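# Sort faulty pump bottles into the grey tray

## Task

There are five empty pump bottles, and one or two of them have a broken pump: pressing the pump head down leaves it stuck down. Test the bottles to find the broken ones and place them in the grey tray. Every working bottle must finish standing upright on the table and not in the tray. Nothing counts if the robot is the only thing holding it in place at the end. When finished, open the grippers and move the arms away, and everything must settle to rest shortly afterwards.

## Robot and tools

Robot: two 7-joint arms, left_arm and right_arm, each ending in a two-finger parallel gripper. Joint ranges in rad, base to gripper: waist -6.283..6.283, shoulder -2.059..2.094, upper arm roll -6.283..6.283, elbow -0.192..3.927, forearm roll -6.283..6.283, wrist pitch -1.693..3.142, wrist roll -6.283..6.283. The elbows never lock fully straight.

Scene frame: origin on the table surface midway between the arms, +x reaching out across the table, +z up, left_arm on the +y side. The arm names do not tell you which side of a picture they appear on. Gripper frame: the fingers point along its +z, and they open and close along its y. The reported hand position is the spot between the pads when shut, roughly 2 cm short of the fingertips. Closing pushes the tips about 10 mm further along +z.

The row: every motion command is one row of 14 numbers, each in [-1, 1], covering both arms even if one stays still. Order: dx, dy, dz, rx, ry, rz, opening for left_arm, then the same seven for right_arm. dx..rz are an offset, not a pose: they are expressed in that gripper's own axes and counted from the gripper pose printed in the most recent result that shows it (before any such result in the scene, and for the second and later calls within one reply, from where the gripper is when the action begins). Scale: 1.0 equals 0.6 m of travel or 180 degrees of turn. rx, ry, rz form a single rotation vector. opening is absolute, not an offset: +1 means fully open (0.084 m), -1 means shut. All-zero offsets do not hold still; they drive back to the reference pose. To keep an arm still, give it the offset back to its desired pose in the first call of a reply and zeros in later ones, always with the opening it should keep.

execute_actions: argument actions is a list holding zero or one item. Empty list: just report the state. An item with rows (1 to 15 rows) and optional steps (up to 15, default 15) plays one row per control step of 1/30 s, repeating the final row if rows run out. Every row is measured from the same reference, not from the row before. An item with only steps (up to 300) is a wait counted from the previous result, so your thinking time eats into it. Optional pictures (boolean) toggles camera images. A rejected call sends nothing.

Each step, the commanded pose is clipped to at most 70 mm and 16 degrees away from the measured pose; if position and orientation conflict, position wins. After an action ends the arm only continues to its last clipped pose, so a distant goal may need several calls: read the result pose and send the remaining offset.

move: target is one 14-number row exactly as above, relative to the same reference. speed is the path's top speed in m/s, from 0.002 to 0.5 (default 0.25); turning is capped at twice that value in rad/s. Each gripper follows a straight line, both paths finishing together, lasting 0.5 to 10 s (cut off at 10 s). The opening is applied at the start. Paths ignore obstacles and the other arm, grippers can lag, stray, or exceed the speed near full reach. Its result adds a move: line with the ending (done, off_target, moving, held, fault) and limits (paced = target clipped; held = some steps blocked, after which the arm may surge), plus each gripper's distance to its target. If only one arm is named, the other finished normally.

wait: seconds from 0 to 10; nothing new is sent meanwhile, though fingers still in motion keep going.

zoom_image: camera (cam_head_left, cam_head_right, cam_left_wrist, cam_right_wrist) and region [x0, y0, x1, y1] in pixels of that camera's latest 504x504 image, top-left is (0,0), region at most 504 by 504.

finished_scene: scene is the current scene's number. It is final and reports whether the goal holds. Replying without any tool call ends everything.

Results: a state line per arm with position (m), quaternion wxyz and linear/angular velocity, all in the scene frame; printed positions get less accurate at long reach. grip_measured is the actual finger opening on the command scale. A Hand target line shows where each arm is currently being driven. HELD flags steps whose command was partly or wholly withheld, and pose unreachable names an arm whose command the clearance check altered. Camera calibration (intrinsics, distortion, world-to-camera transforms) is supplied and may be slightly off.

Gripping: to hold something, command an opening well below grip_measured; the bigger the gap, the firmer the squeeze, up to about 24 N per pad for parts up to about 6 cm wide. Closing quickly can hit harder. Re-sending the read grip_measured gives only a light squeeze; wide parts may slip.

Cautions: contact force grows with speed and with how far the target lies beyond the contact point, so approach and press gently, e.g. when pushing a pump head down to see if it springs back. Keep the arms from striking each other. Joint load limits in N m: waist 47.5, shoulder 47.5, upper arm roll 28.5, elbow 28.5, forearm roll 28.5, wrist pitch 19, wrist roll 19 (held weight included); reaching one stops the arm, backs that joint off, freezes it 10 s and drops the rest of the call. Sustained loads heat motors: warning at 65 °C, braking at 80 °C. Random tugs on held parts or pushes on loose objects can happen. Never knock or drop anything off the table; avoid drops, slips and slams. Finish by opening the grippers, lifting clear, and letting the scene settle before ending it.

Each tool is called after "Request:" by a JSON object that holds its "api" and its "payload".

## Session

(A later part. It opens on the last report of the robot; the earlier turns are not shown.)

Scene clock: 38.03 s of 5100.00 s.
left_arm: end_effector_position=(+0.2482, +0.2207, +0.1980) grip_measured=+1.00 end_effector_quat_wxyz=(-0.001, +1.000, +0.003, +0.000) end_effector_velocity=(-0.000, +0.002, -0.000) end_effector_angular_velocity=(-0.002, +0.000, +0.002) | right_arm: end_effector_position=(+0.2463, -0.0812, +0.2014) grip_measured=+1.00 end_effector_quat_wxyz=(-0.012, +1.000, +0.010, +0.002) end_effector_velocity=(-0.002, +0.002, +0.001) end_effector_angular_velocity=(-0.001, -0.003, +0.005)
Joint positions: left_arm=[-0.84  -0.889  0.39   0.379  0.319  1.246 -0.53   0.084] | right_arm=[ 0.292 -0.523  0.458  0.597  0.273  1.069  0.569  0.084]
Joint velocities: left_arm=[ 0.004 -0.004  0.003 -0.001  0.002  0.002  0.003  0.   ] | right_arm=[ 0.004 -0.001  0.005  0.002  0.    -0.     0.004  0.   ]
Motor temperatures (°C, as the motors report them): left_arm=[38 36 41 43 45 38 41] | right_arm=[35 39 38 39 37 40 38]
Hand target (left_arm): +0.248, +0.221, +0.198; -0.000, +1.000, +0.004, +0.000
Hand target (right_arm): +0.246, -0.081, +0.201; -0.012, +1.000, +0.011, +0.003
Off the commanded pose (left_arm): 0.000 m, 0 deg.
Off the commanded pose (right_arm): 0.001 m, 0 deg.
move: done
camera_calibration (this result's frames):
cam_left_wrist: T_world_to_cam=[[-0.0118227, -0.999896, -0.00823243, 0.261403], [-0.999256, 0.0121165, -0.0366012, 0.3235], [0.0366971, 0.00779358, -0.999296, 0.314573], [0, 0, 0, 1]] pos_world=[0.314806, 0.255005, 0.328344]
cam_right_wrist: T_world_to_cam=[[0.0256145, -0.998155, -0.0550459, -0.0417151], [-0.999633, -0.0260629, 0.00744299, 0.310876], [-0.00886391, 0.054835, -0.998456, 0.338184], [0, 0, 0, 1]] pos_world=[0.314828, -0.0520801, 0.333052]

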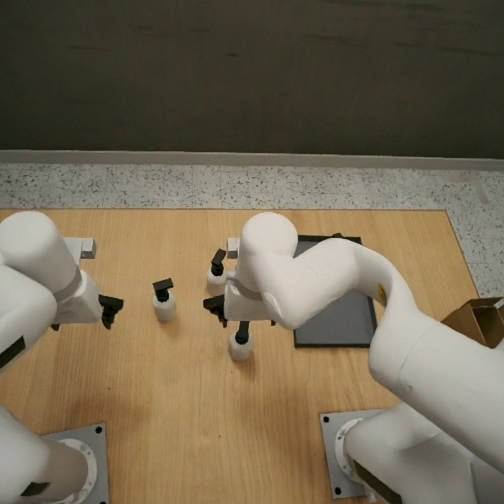

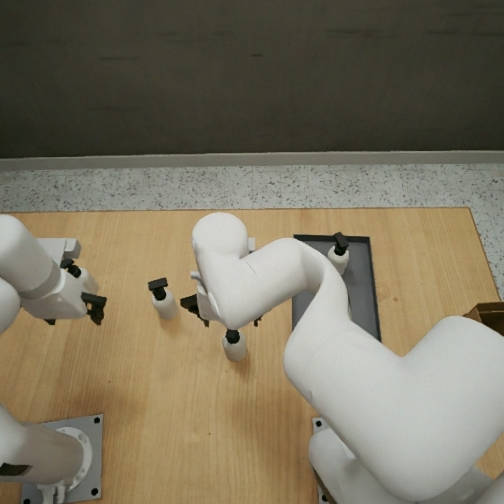

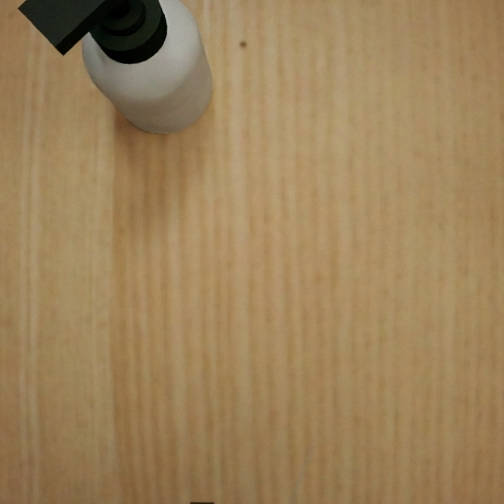

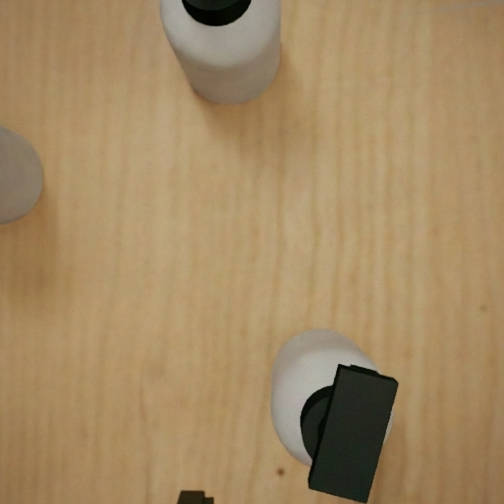

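Aligned well.

Request:
{"api": "move", "payload": {"target": [0,0,0,0,0,0,1, 0,0,0.21,0,0,0,1], "speed": 0.15}}

Request:
{"api": "move", "payload": {"target": [0,0,0,0,0,0,1, 0,0,0,0,0,0,-1]}}

Request:
{"api": "move", "payload": {"target": [0,0,0,0,0,0,1, 0,0,-0.15,0,0,0,-1], "speed": 0.15}}

Request:
{"api": "move", "payload": {"target": [0,0,0,0,0,0,1, 0.15,0.4,0,0,0,0,-1]}}

Request:
{"api": "move", "payload": {"target": [0,0,0,0,0,0,1, 0,0,0.13,0,0,0,-1], "speed": 0.1}}

Request:
{"api": "move", "payload": {"target": [0,0,0,0,0,0,1, 0,0,0,0,0,0,1]}}

Request:
{"api": "move", "payload": {"target": [0,0,0,0,0,0,1, 0,0,-0.25,0,0,0,1]}}

Scene clock: 41.07 s of 5100.00 s.
left_arm: end_effector_position=(+0.2482, +0.2207, +0.1980) grip_measured=+1.00 end_effector_quat_wxyz=(-0.001, +1.000, +0.003, +0.000) end_effector_velocity=(+0.000, +0.000, +0.000) end_effector_angular_velocity=(+0.000, -0.000, -0.000) | right_arm: end_effector_position=(+0.2469, -0.0780, +0.0755) grip_measured=+1.00 end_effector_quat_wxyz=(-0.013, +1.000, +0.010, +0.003) end_effector_velocity=(-0.000, -0.001, -0.002) end_effector_angular_velocity=(-0.003, +0.001, +0.001)
Joint positions: left_arm=[-0.84  -0.889  0.39   0.379  0.319  1.246 -0.53   0.084] | right_arm=[ 0.254 -0.221  0.58   0.415  0.241  0.591  0.627  0.084]
Joint velocities: left_arm=[ 0.  0. -0.  0.  0.  0.  0. -0.] | right_arm=[-0.002  0.006  0.002 -0.001 -0.005 -0.005  0.003 -0.   ]
Motor temperatures (°C, as the motors report them): left_arm=[38 36 41 44 45 38 41] | right_arm=[35 39 38 39 37 40 38]
Hand target (left_arm): +0.248, +0.221, +0.198; -0.001, +1.000, +0.003, +0.000
Hand target (right_arm): +0.247, -0.078, +0.075; -0.013, +1.000, +0.010, +0.002
Off the commanded pose (left_arm): 0.000 m, 0 deg.
Off the commanded pose (right_arm): 0.000 m, 0 deg.
move: done
camera_calibration (this result's frames):
cam_left_wrist: T_world_to_cam=[[-0.0118213, -0.999896, -0.00823128, 0.261403], [-0.999256, 0.012115, -0.0366022, 0.3235], [0.0366981, 0.00779248, -0.999296, 0.314574], [0, 0, 0, 1]] pos_world=[0.314806, 0.255005, 0.328345]
cam_right_wrist: T_world_to_cam=[[0.0253037, -0.998129, -0.0556675, -0.045336], [-0.999645, -0.0257256, 0.00687482, 0.312603], [-0.00829404, 0.0554738, -0.998426, 0.212279], [0, 0, 0, 1]] pos_world=[0.3154, -0.0489852, 0.207272]

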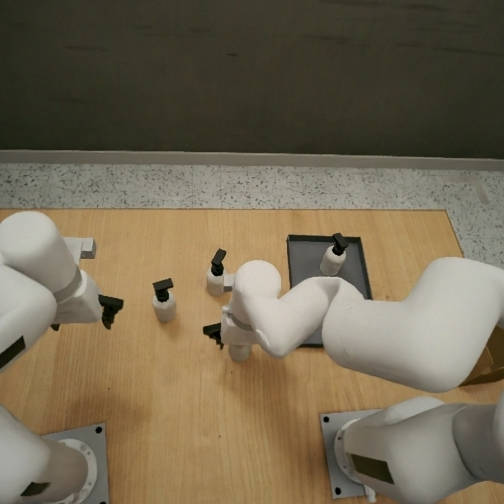

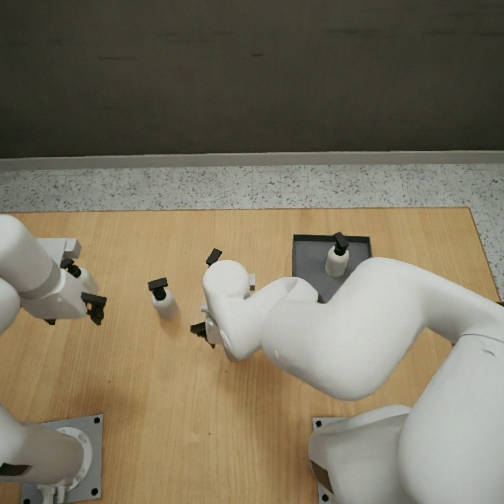

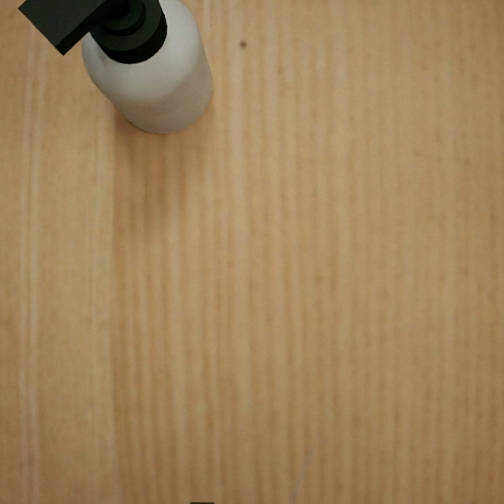

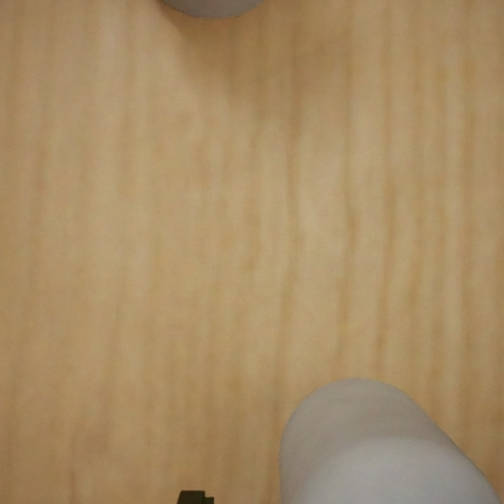

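Scene clock: 41.57 s of 5100.00 s.
left_arm: end_effector_position=(+0.2482, +0.2207, +0.1980) grip_measured=+1.00 end_effector_quat_wxyz=(-0.001, +1.000, +0.003, +0.000) end_effector_velocity=(-0.000, -0.000, -0.000) end_effector_angular_velocity=(+0.001, +0.000, +0.001) | right_arm: end_effector_position=(+0.2471, -0.0778, +0.0757) grip_measured=+0.12 end_effector_quat_wxyz=(-0.013, +1.000, +0.010, +0.003) end_effector_velocity=(-0.001, +0.000, -0.000) end_effector_angular_velocity=(-0.000, +0.000, +0.003)
Joint positions: left_arm=[-0.84  -0.889  0.39   0.379  0.319  1.246 -0.53   0.084] | right_arm=[ 0.254 -0.221  0.58   0.415  0.241  0.591  0.627  0.049]
Joint velocities: left_arm=[ 0.    -0.    -0.001 -0.001 -0.    -0.    -0.002 -0.   ] | right_arm=[ 0.002  0.     0.    -0.001 -0.    -0.001 -0.001  0.   ]
Motor temperatures (°C, as the motors report them): left_arm=[38 36 41 44 45 38 41] | right_arm=[35 39 38 39 37 40 38]
Hand target (left_arm): +0.248, +0.221, +0.198; -0.001, +1.000, +0.003, +0.000
Hand target (right_arm): +0.247, -0.078, +0.076; -0.013, +1.000, +0.010, +0.003
Off the commanded pose (left_arm): 0.000 m, 0 deg.
Off the commanded pose (right_arm): 0.000 m, 0 deg.
move: done
camera_calibration (this result's frames):
cam_left_wrist: T_world_to_cam=[[-0.0118211, -0.999896, -0.00823132, 0.261403], [-0.999256, 0.0121148, -0.0366021, 0.3235], [0.036698, 0.00779253, -0.999296, 0.314574], [0, 0, 0, 1]] pos_world=[0.314806, 0.255006, 0.328345]
cam_right_wrist: T_world_to_cam=[[0.0253454, -0.998107, -0.0560411, -0.0451545], [-0.999649, -0.0257408, 0.00634476, 0.312815], [-0.00777529, 0.0558606, -0.998408, 0.212358], [0, 0, 0, 1]] pos_world=[0.315501, -0.0488793, 0.207505]

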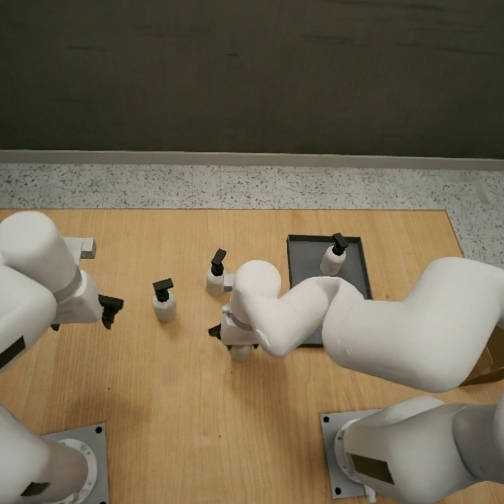

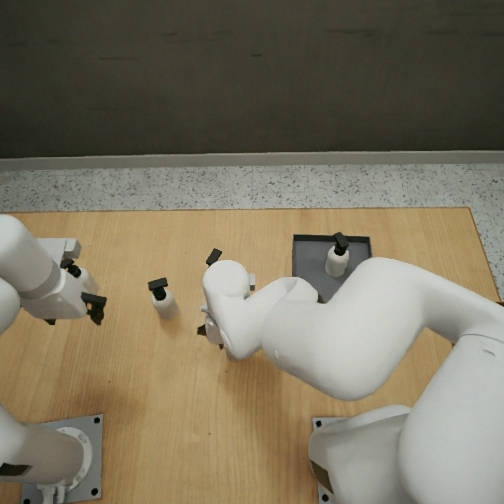

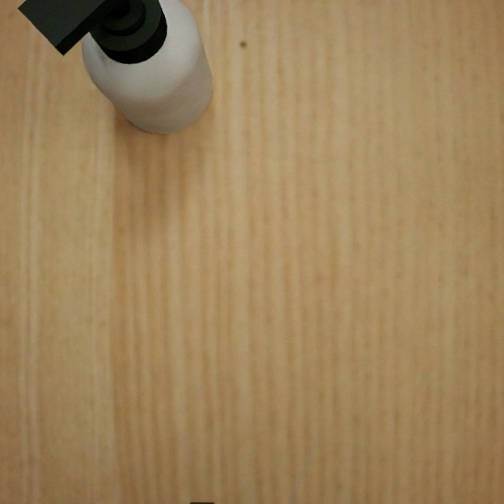

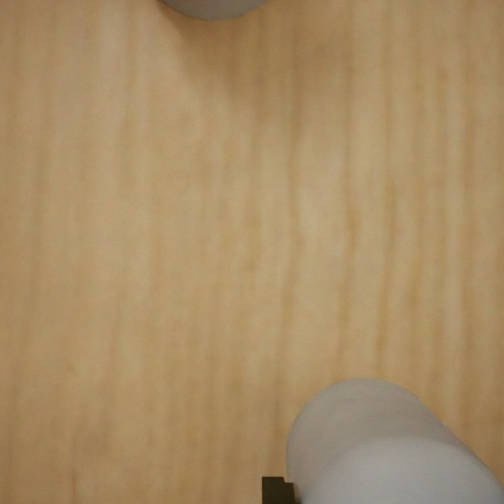

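Scene clock: 42.60 s of 5100.00 s.
left_arm: end_effector_position=(+0.2482, +0.2207, +0.1980) grip_measured=+1.00 end_effector_quat_wxyz=(-0.001, +1.000, +0.003, +0.000) end_effector_velocity=(-0.000, +0.000, -0.000) end_effector_angular_velocity=(-0.001, +0.001, +0.001) | right_arm: end_effector_position=(+0.2464, -0.0802, +0.1654) grip_measured=+0.12 end_effector_quat_wxyz=(-0.013, +1.000, +0.010, +0.003) end_effector_velocity=(+0.002, +0.001, +0.004) end_effector_angular_velocity=(+0.003, -0.005, -0.000)
Joint positions: left_arm=[-0.84  -0.889  0.39   0.379  0.319  1.246 -0.53   0.084] | right_arm=[ 0.286 -0.468  0.494  0.529  0.286  0.945  0.571  0.049]
Joint velocities: left_arm=[ 0.     0.     0.001 -0.001 -0.    -0.    -0.001  0.   ] | right_arm=[-0.001 -0.004 -0.002  0.007 -0.001  0.005 -0.001 -0.   ]
Motor temperatures (°C, as the motors report them): left_arm=[38 36 41 44 45 38 41] | right_arm=[35 39 38 39 37 40 38]
Hand target (left_arm): +0.248, +0.221, +0.198; -0.001, +1.000, +0.003, +0.000
Hand target (right_arm): +0.247, -0.080, +0.166; -0.013, +1.000, +0.010, +0.003
Off the commanded pose (left_arm): 0.000 m, 0 deg.
Off the commanded pose (right_arm): 0.000 m, 0 deg.
move: done
camera_calibration (this result's frames):
cam_left_wrist: T_world_to_cam=[[-0.0118212, -0.999896, -0.00823133, 0.261403], [-0.999256, 0.0121149, -0.036602, 0.3235], [0.036698, 0.00779253, -0.999296, 0.314574], [0, 0, 0, 1]] pos_world=[0.314806, 0.255006, 0.328345]
cam_right_wrist: T_world_to_cam=[[0.0256168, -0.998137, -0.0553726, -0.042703], [-0.999635, -0.0260527, 0.00716446, 0.311374], [-0.00859371, 0.0551689, -0.99844, 0.302163], [0, 0, 0, 1]] pos_world=[0.314951, -0.0511813, 0.297096]

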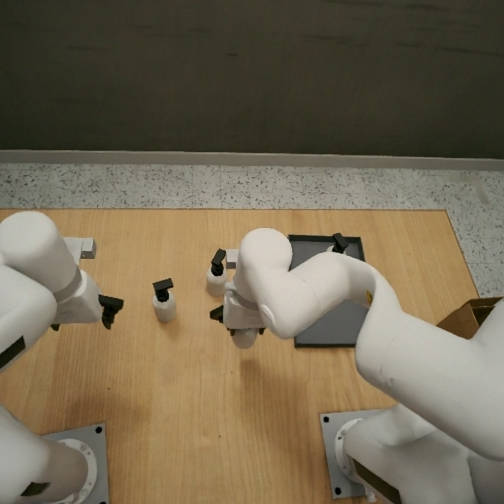

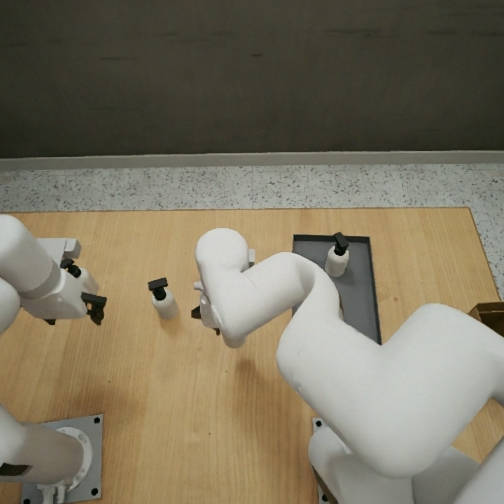

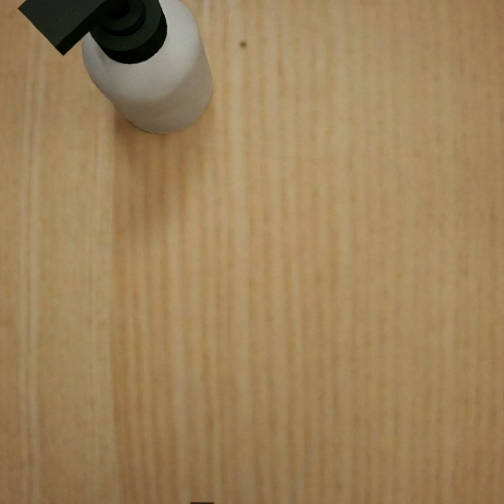

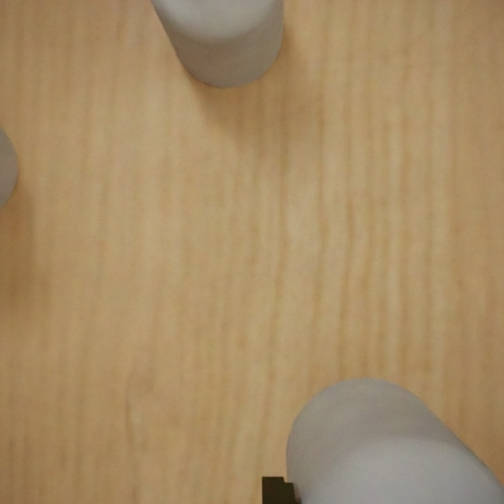

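Scene clock: 44.10 s of 5100.00 s.
left_arm: end_effector_position=(+0.2482, +0.2207, +0.1980) grip_measured=+1.00 end_effector_quat_wxyz=(-0.001, +1.000, +0.003, +0.000) end_effector_velocity=(+0.000, -0.000, +0.000) end_effector_angular_velocity=(+0.000, -0.000, -0.002) | right_arm: end_effector_position=(+0.3415, -0.3189, +0.1602) grip_measured=+0.12 end_effector_quat_wxyz=(-0.012, +1.000, +0.010, +0.003) end_effector_velocity=(+0.001, -0.003, +0.000) end_effector_angular_velocity=(+0.002, -0.001, -0.004)
Joint positions: left_arm=[-0.84  -0.889  0.39   0.379  0.319  1.246 -0.53   0.084] | right_arm=[-0.042 -0.442  0.027  0.487  0.044  0.923 -0.043  0.049]
Joint velocities: left_arm=[-0.     0.    -0.001 -0.     0.    -0.     0.002  0.   ] | right_arm=[-0.004  0.004 -0.005  0.004  0.    -0.    -0.005 -0.   ]
Motor temperatures (°C, as the motors report them): left_arm=[38 36 41 44 45 38 41] | right_arm=[35 39 38 39 37 40 38]
Hand target (left_arm): +0.248, +0.221, +0.198; -0.001, +1.000, +0.003, +0.000
Hand target (right_arm): +0.342, -0.319, +0.160; -0.012, +1.000, +0.010, +0.003
Off the commanded pose (left_arm): 0.000 m, 0 deg.
Off the commanded pose (right_arm): 0.001 m, 0 deg.
move: done
camera_calibration (this result's frames):
cam_left_wrist: T_world_to_cam=[[-0.0118212, -0.999896, -0.00823142, 0.261403], [-0.999256, 0.012115, -0.0366019, 0.3235], [0.0366978, 0.00779261, -0.999296, 0.314574], [0, 0, 0, 1]] pos_world=[0.314806, 0.255006, 0.328345]
cam_right_wrist: T_world_to_cam=[[0.026132, -0.998236, -0.0533148, -0.284206], [-0.99963, -0.0264949, 0.00611155, 0.400189], [-0.00751334, 0.0531354, -0.998559, 0.309935], [0, 0, 0, 1]] pos_world=[0.409796, -0.28957, 0.29189]

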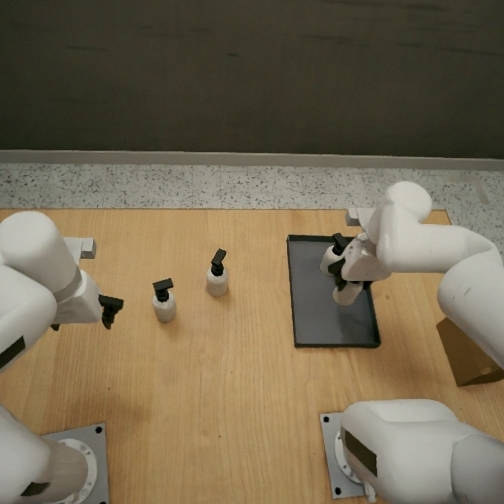

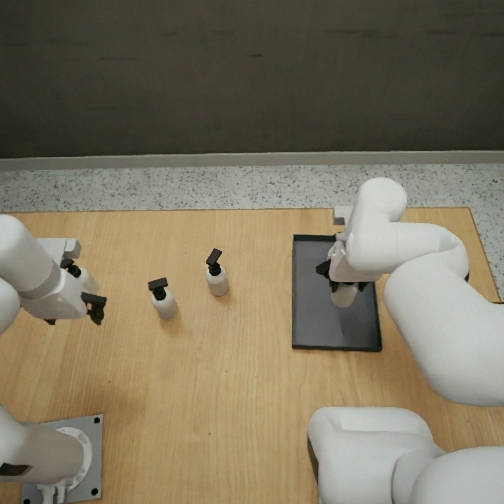

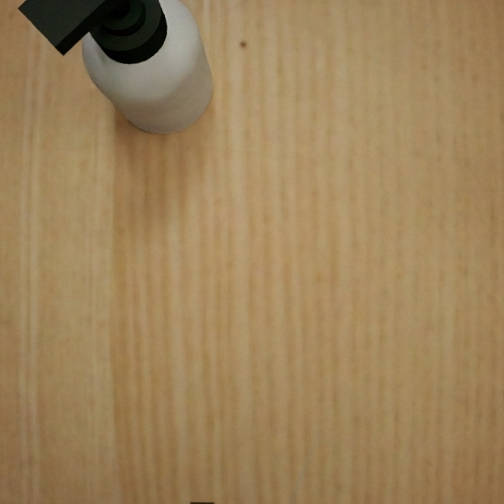

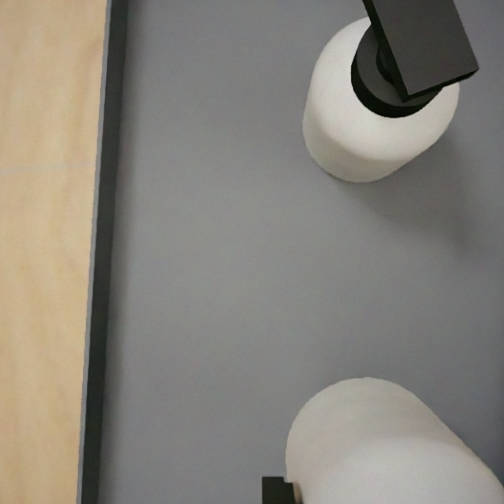

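Scene clock: 45.30 s of 5100.00 s.
left_arm: end_effector_position=(+0.2482, +0.2207, +0.1980) grip_measured=+1.00 end_effector_quat_wxyz=(-0.001, +1.000, +0.003, +0.000) end_effector_velocity=(-0.000, -0.000, -0.000) end_effector_angular_velocity=(+0.000, +0.000, -0.001) | right_arm: end_effector_position=(+0.3420, -0.3172, +0.0824) grip_measured=+0.12 end_effector_quat_wxyz=(-0.012, +1.000, +0.010, +0.003) end_effector_velocity=(-0.001, -0.000, -0.002) end_effector_angular_velocity=(-0.000, +0.002, -0.002)
Joint positions: left_arm=[-0.84  -0.889  0.39   0.379  0.319  1.246 -0.53   0.084] | right_arm=[-0.037 -0.25   0.033  0.382  0.053  0.626 -0.047  0.049]
Joint velocities: left_arm=[-0.     0.     0.    -0.     0.    -0.     0.001 -0.   ] | right_arm=[-0.001  0.004 -0.    -0.002  0.    -0.004  0.001 -0.   ]
Motor temperatures (°C, as the motors report them): left_arm=[38 36 41 44 45 38 41] | right_arm=[35 39 38 39 37 40 38]
Hand target (left_arm): +0.248, +0.221, +0.198; -0.001, +1.000, +0.003, +0.000
Hand target (right_arm): +0.342, -0.317, +0.082; -0.012, +1.000, +0.010, +0.003
Off the commanded pose (left_arm): 0.000 m, 0 deg.
Off the commanded pose (right_arm): 0.000 m, 0 deg.
move: done
camera_calibration (this result's frames):
cam_left_wrist: T_world_to_cam=[[-0.0118213, -0.999896, -0.00823145, 0.261403], [-0.999256, 0.012115, -0.0366018, 0.3235], [0.0366977, 0.00779265, -0.999296, 0.314574], [0, 0, 0, 1]] pos_world=[0.314806, 0.255006, 0.328344]
cam_right_wrist: T_world_to_cam=[[0.0260629, -0.998251, -0.0530644, -0.286618], [-0.999638, -0.026384, 0.00535907, 0.4014], [-0.00674975, 0.0529055, -0.998577, 0.231815], [0, 0, 0, 1]] pos_world=[0.410289, -0.287791, 0.214124]

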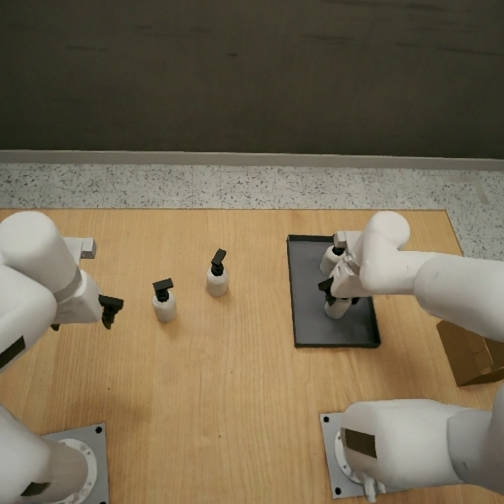

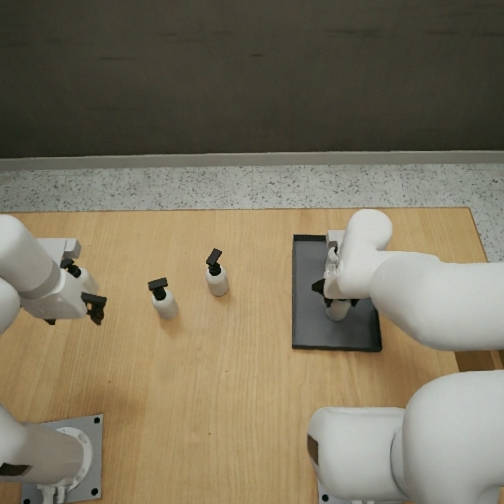

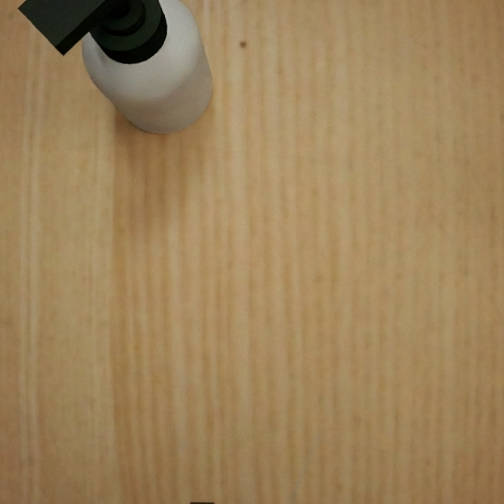

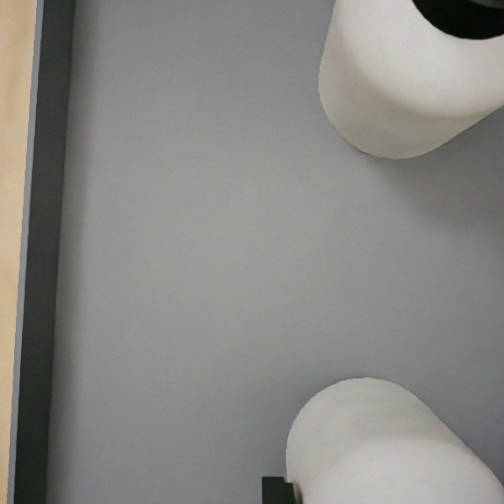

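Scene clock: 45.80 s of 5100.00 s.
left_arm: end_effector_position=(+0.2482, +0.2207, +0.1980) grip_measured=+1.00 end_effector_quat_wxyz=(-0.001, +1.000, +0.003, +0.000) end_effector_velocity=(-0.000, +0.000, -0.000) end_effector_angular_velocity=(+0.000, +0.000, +0.000) | right_arm: end_effector_position=(+0.3420, -0.3172, +0.0824) grip_measured=+1.00 end_effector_quat_wxyz=(-0.012, +1.000, +0.010, +0.003) end_effector_velocity=(-0.000, -0.000, -0.000) end_effector_angular_velocity=(-0.001, +0.000, -0.001)
Joint positions: left_arm=[-0.84  -0.889  0.39   0.379  0.319  1.246 -0.53   0.084] | right_arm=[-0.037 -0.25   0.033  0.382  0.053  0.626 -0.047  0.084]
Joint velocities: left_arm=[ 0.  0.  0. -0.  0. -0.  0. -0.] | right_arm=[-0.     0.     0.     0.    -0.001  0.     0.002  0.   ]
Motor temperatures (°C, as the motors report them): left_arm=[38 36 41 44 45 38 41] | right_arm=[35 39 38 39 37 40 38]
Hand target (left_arm): +0.248, +0.221, +0.198; -0.001, +1.000, +0.003, +0.000
Hand target (right_arm): +0.342, -0.317, +0.082; -0.012, +1.000, +0.010, +0.003
Off the commanded pose (left_arm): 0.000 m, 0 deg.
Off the commanded pose (right_arm): 0.000 m, 0 deg.
move: done
camera_calibration (this result's frames):
cam_left_wrist: T_world_to_cam=[[-0.0118212, -0.999896, -0.00823154, 0.261403], [-0.999256, 0.012115, -0.0366017, 0.3235], [0.0366977, 0.00779275, -0.999296, 0.314573], [0, 0, 0, 1]] pos_world=[0.314806, 0.255006, 0.328344]
cam_right_wrist: T_world_to_cam=[[0.0260637, -0.998251, -0.0530632, -0.286619], [-0.999638, -0.0263832, 0.00532943, 0.401409], [-0.00672008, 0.0529051, -0.998577, 0.231815], [0, 0, 0, 1]] pos_world=[0.410291, -0.287791, 0.214137]

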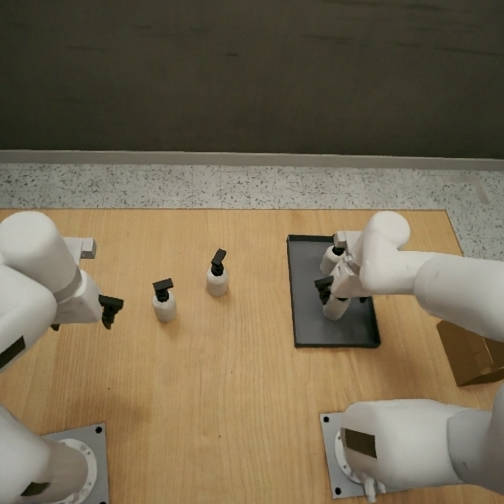

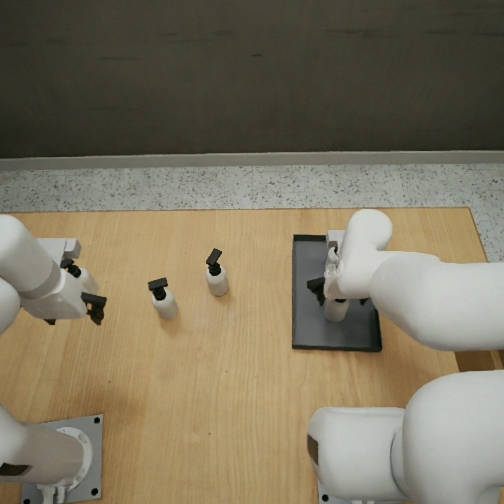

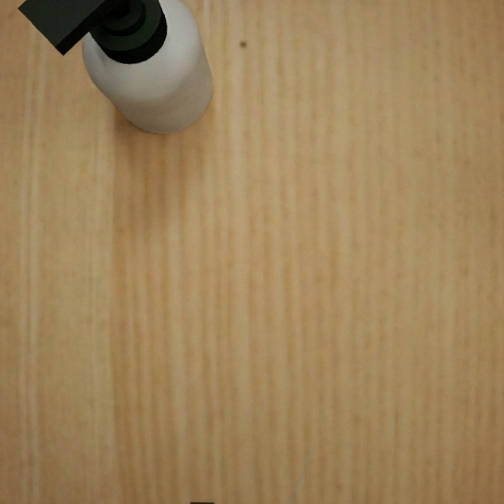

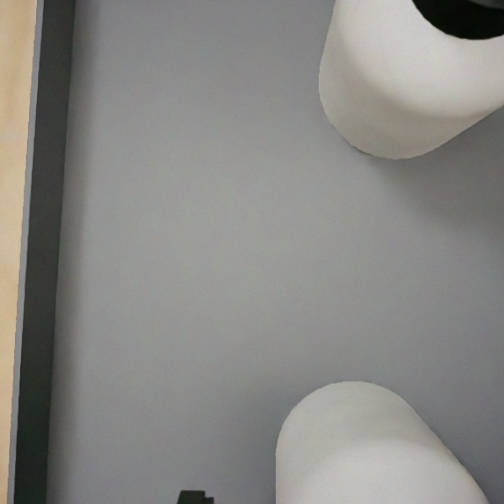

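Scene clock: 46.90 s of 5100.00 s.
left_arm: end_effector_position=(+0.2482, +0.2207, +0.1980) grip_measured=+1.00 end_effector_quat_wxyz=(-0.001, +1.000, +0.003, +0.000) end_effector_velocity=(-0.001, -0.000, -0.001) end_effector_angular_velocity=(+0.001, +0.002, +0.000) | right_arm: end_effector_position=(+0.3409, -0.3206, +0.2319) grip_measured=+1.00 end_effector_quat_wxyz=(-0.012, +1.000, +0.010, +0.003) end_effector_velocity=(+0.002, -0.000, +0.005) end_effector_angular_velocity=(-0.000, -0.008, -0.001)
Joint positions: left_arm=[-0.84  -0.889  0.39   0.379  0.319  1.246 -0.53   0.084] | right_arm=[-0.046 -0.53   0.02   0.637  0.037  1.162 -0.041  0.084]
Joint velocities: left_arm=[-0.     0.    -0.    -0.002  0.    -0.    -0.001 -0.   ] | right_arm=[-0.    -0.004 -0.001  0.009 -0.001  0.004  0.     0.   ]
Motor temperatures (°C, as the motors report them): left_arm=[38 36 41 44 45 38 41] | right_arm=[35 39 38 39 37 40 38]
Hand target (left_arm): +0.248, +0.221, +0.198; -0.001, +1.000, +0.003, +0.000
Hand target (right_arm): +0.341, -0.321, +0.233; -0.012, +1.000, +0.010, +0.003
Off the commanded pose (left_arm): 0.000 m, 0 deg.
Off the commanded pose (right_arm): 0.000 m, 0 deg.
move: done
camera_calibration (this result's frames):
cam_left_wrist: T_world_to_cam=[[-0.0118214, -0.999896, -0.00823158, 0.261403], [-0.999256, 0.0121151, -0.0366018, 0.3235], [0.0366978, 0.00779278, -0.999296, 0.314573], [0, 0, 0, 1]] pos_world=[0.314806, 0.255005, 0.328344]
cam_right_wrist: T_world_to_cam=[[0.0261337, -0.99823, -0.0534207, -0.282015], [-0.999625, -0.0265353, 0.00682142, 0.399018], [-0.00822688, 0.0532223, -0.998549, 0.38188], [0, 0, 0, 1]] pos_world=[0.40938, -0.291253, 0.363538]

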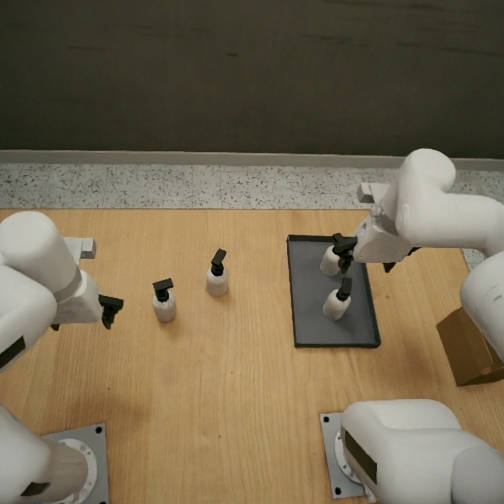

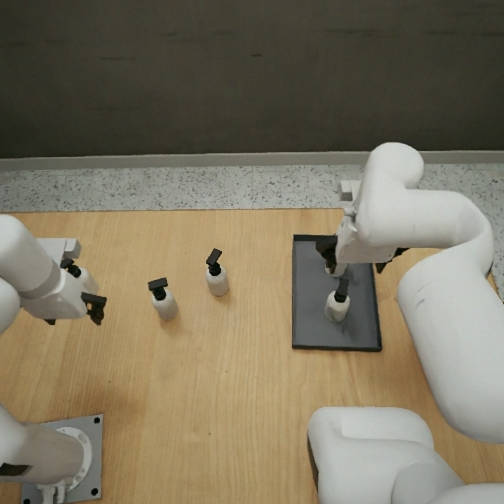

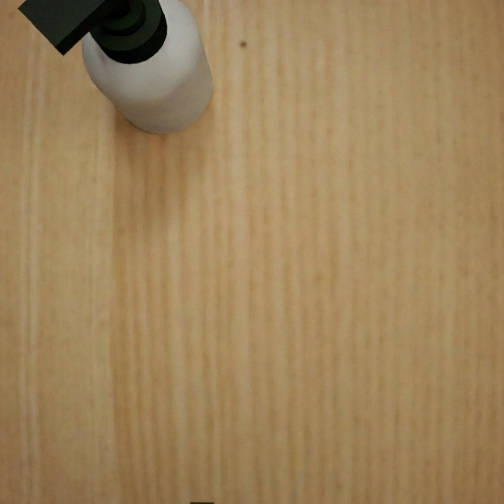

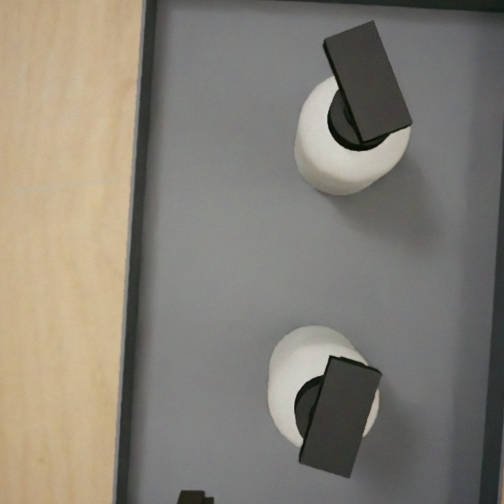

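Request:
{"api": "finished_scene", "payload": {"scene": 1}}

The scene is finished: the task was done.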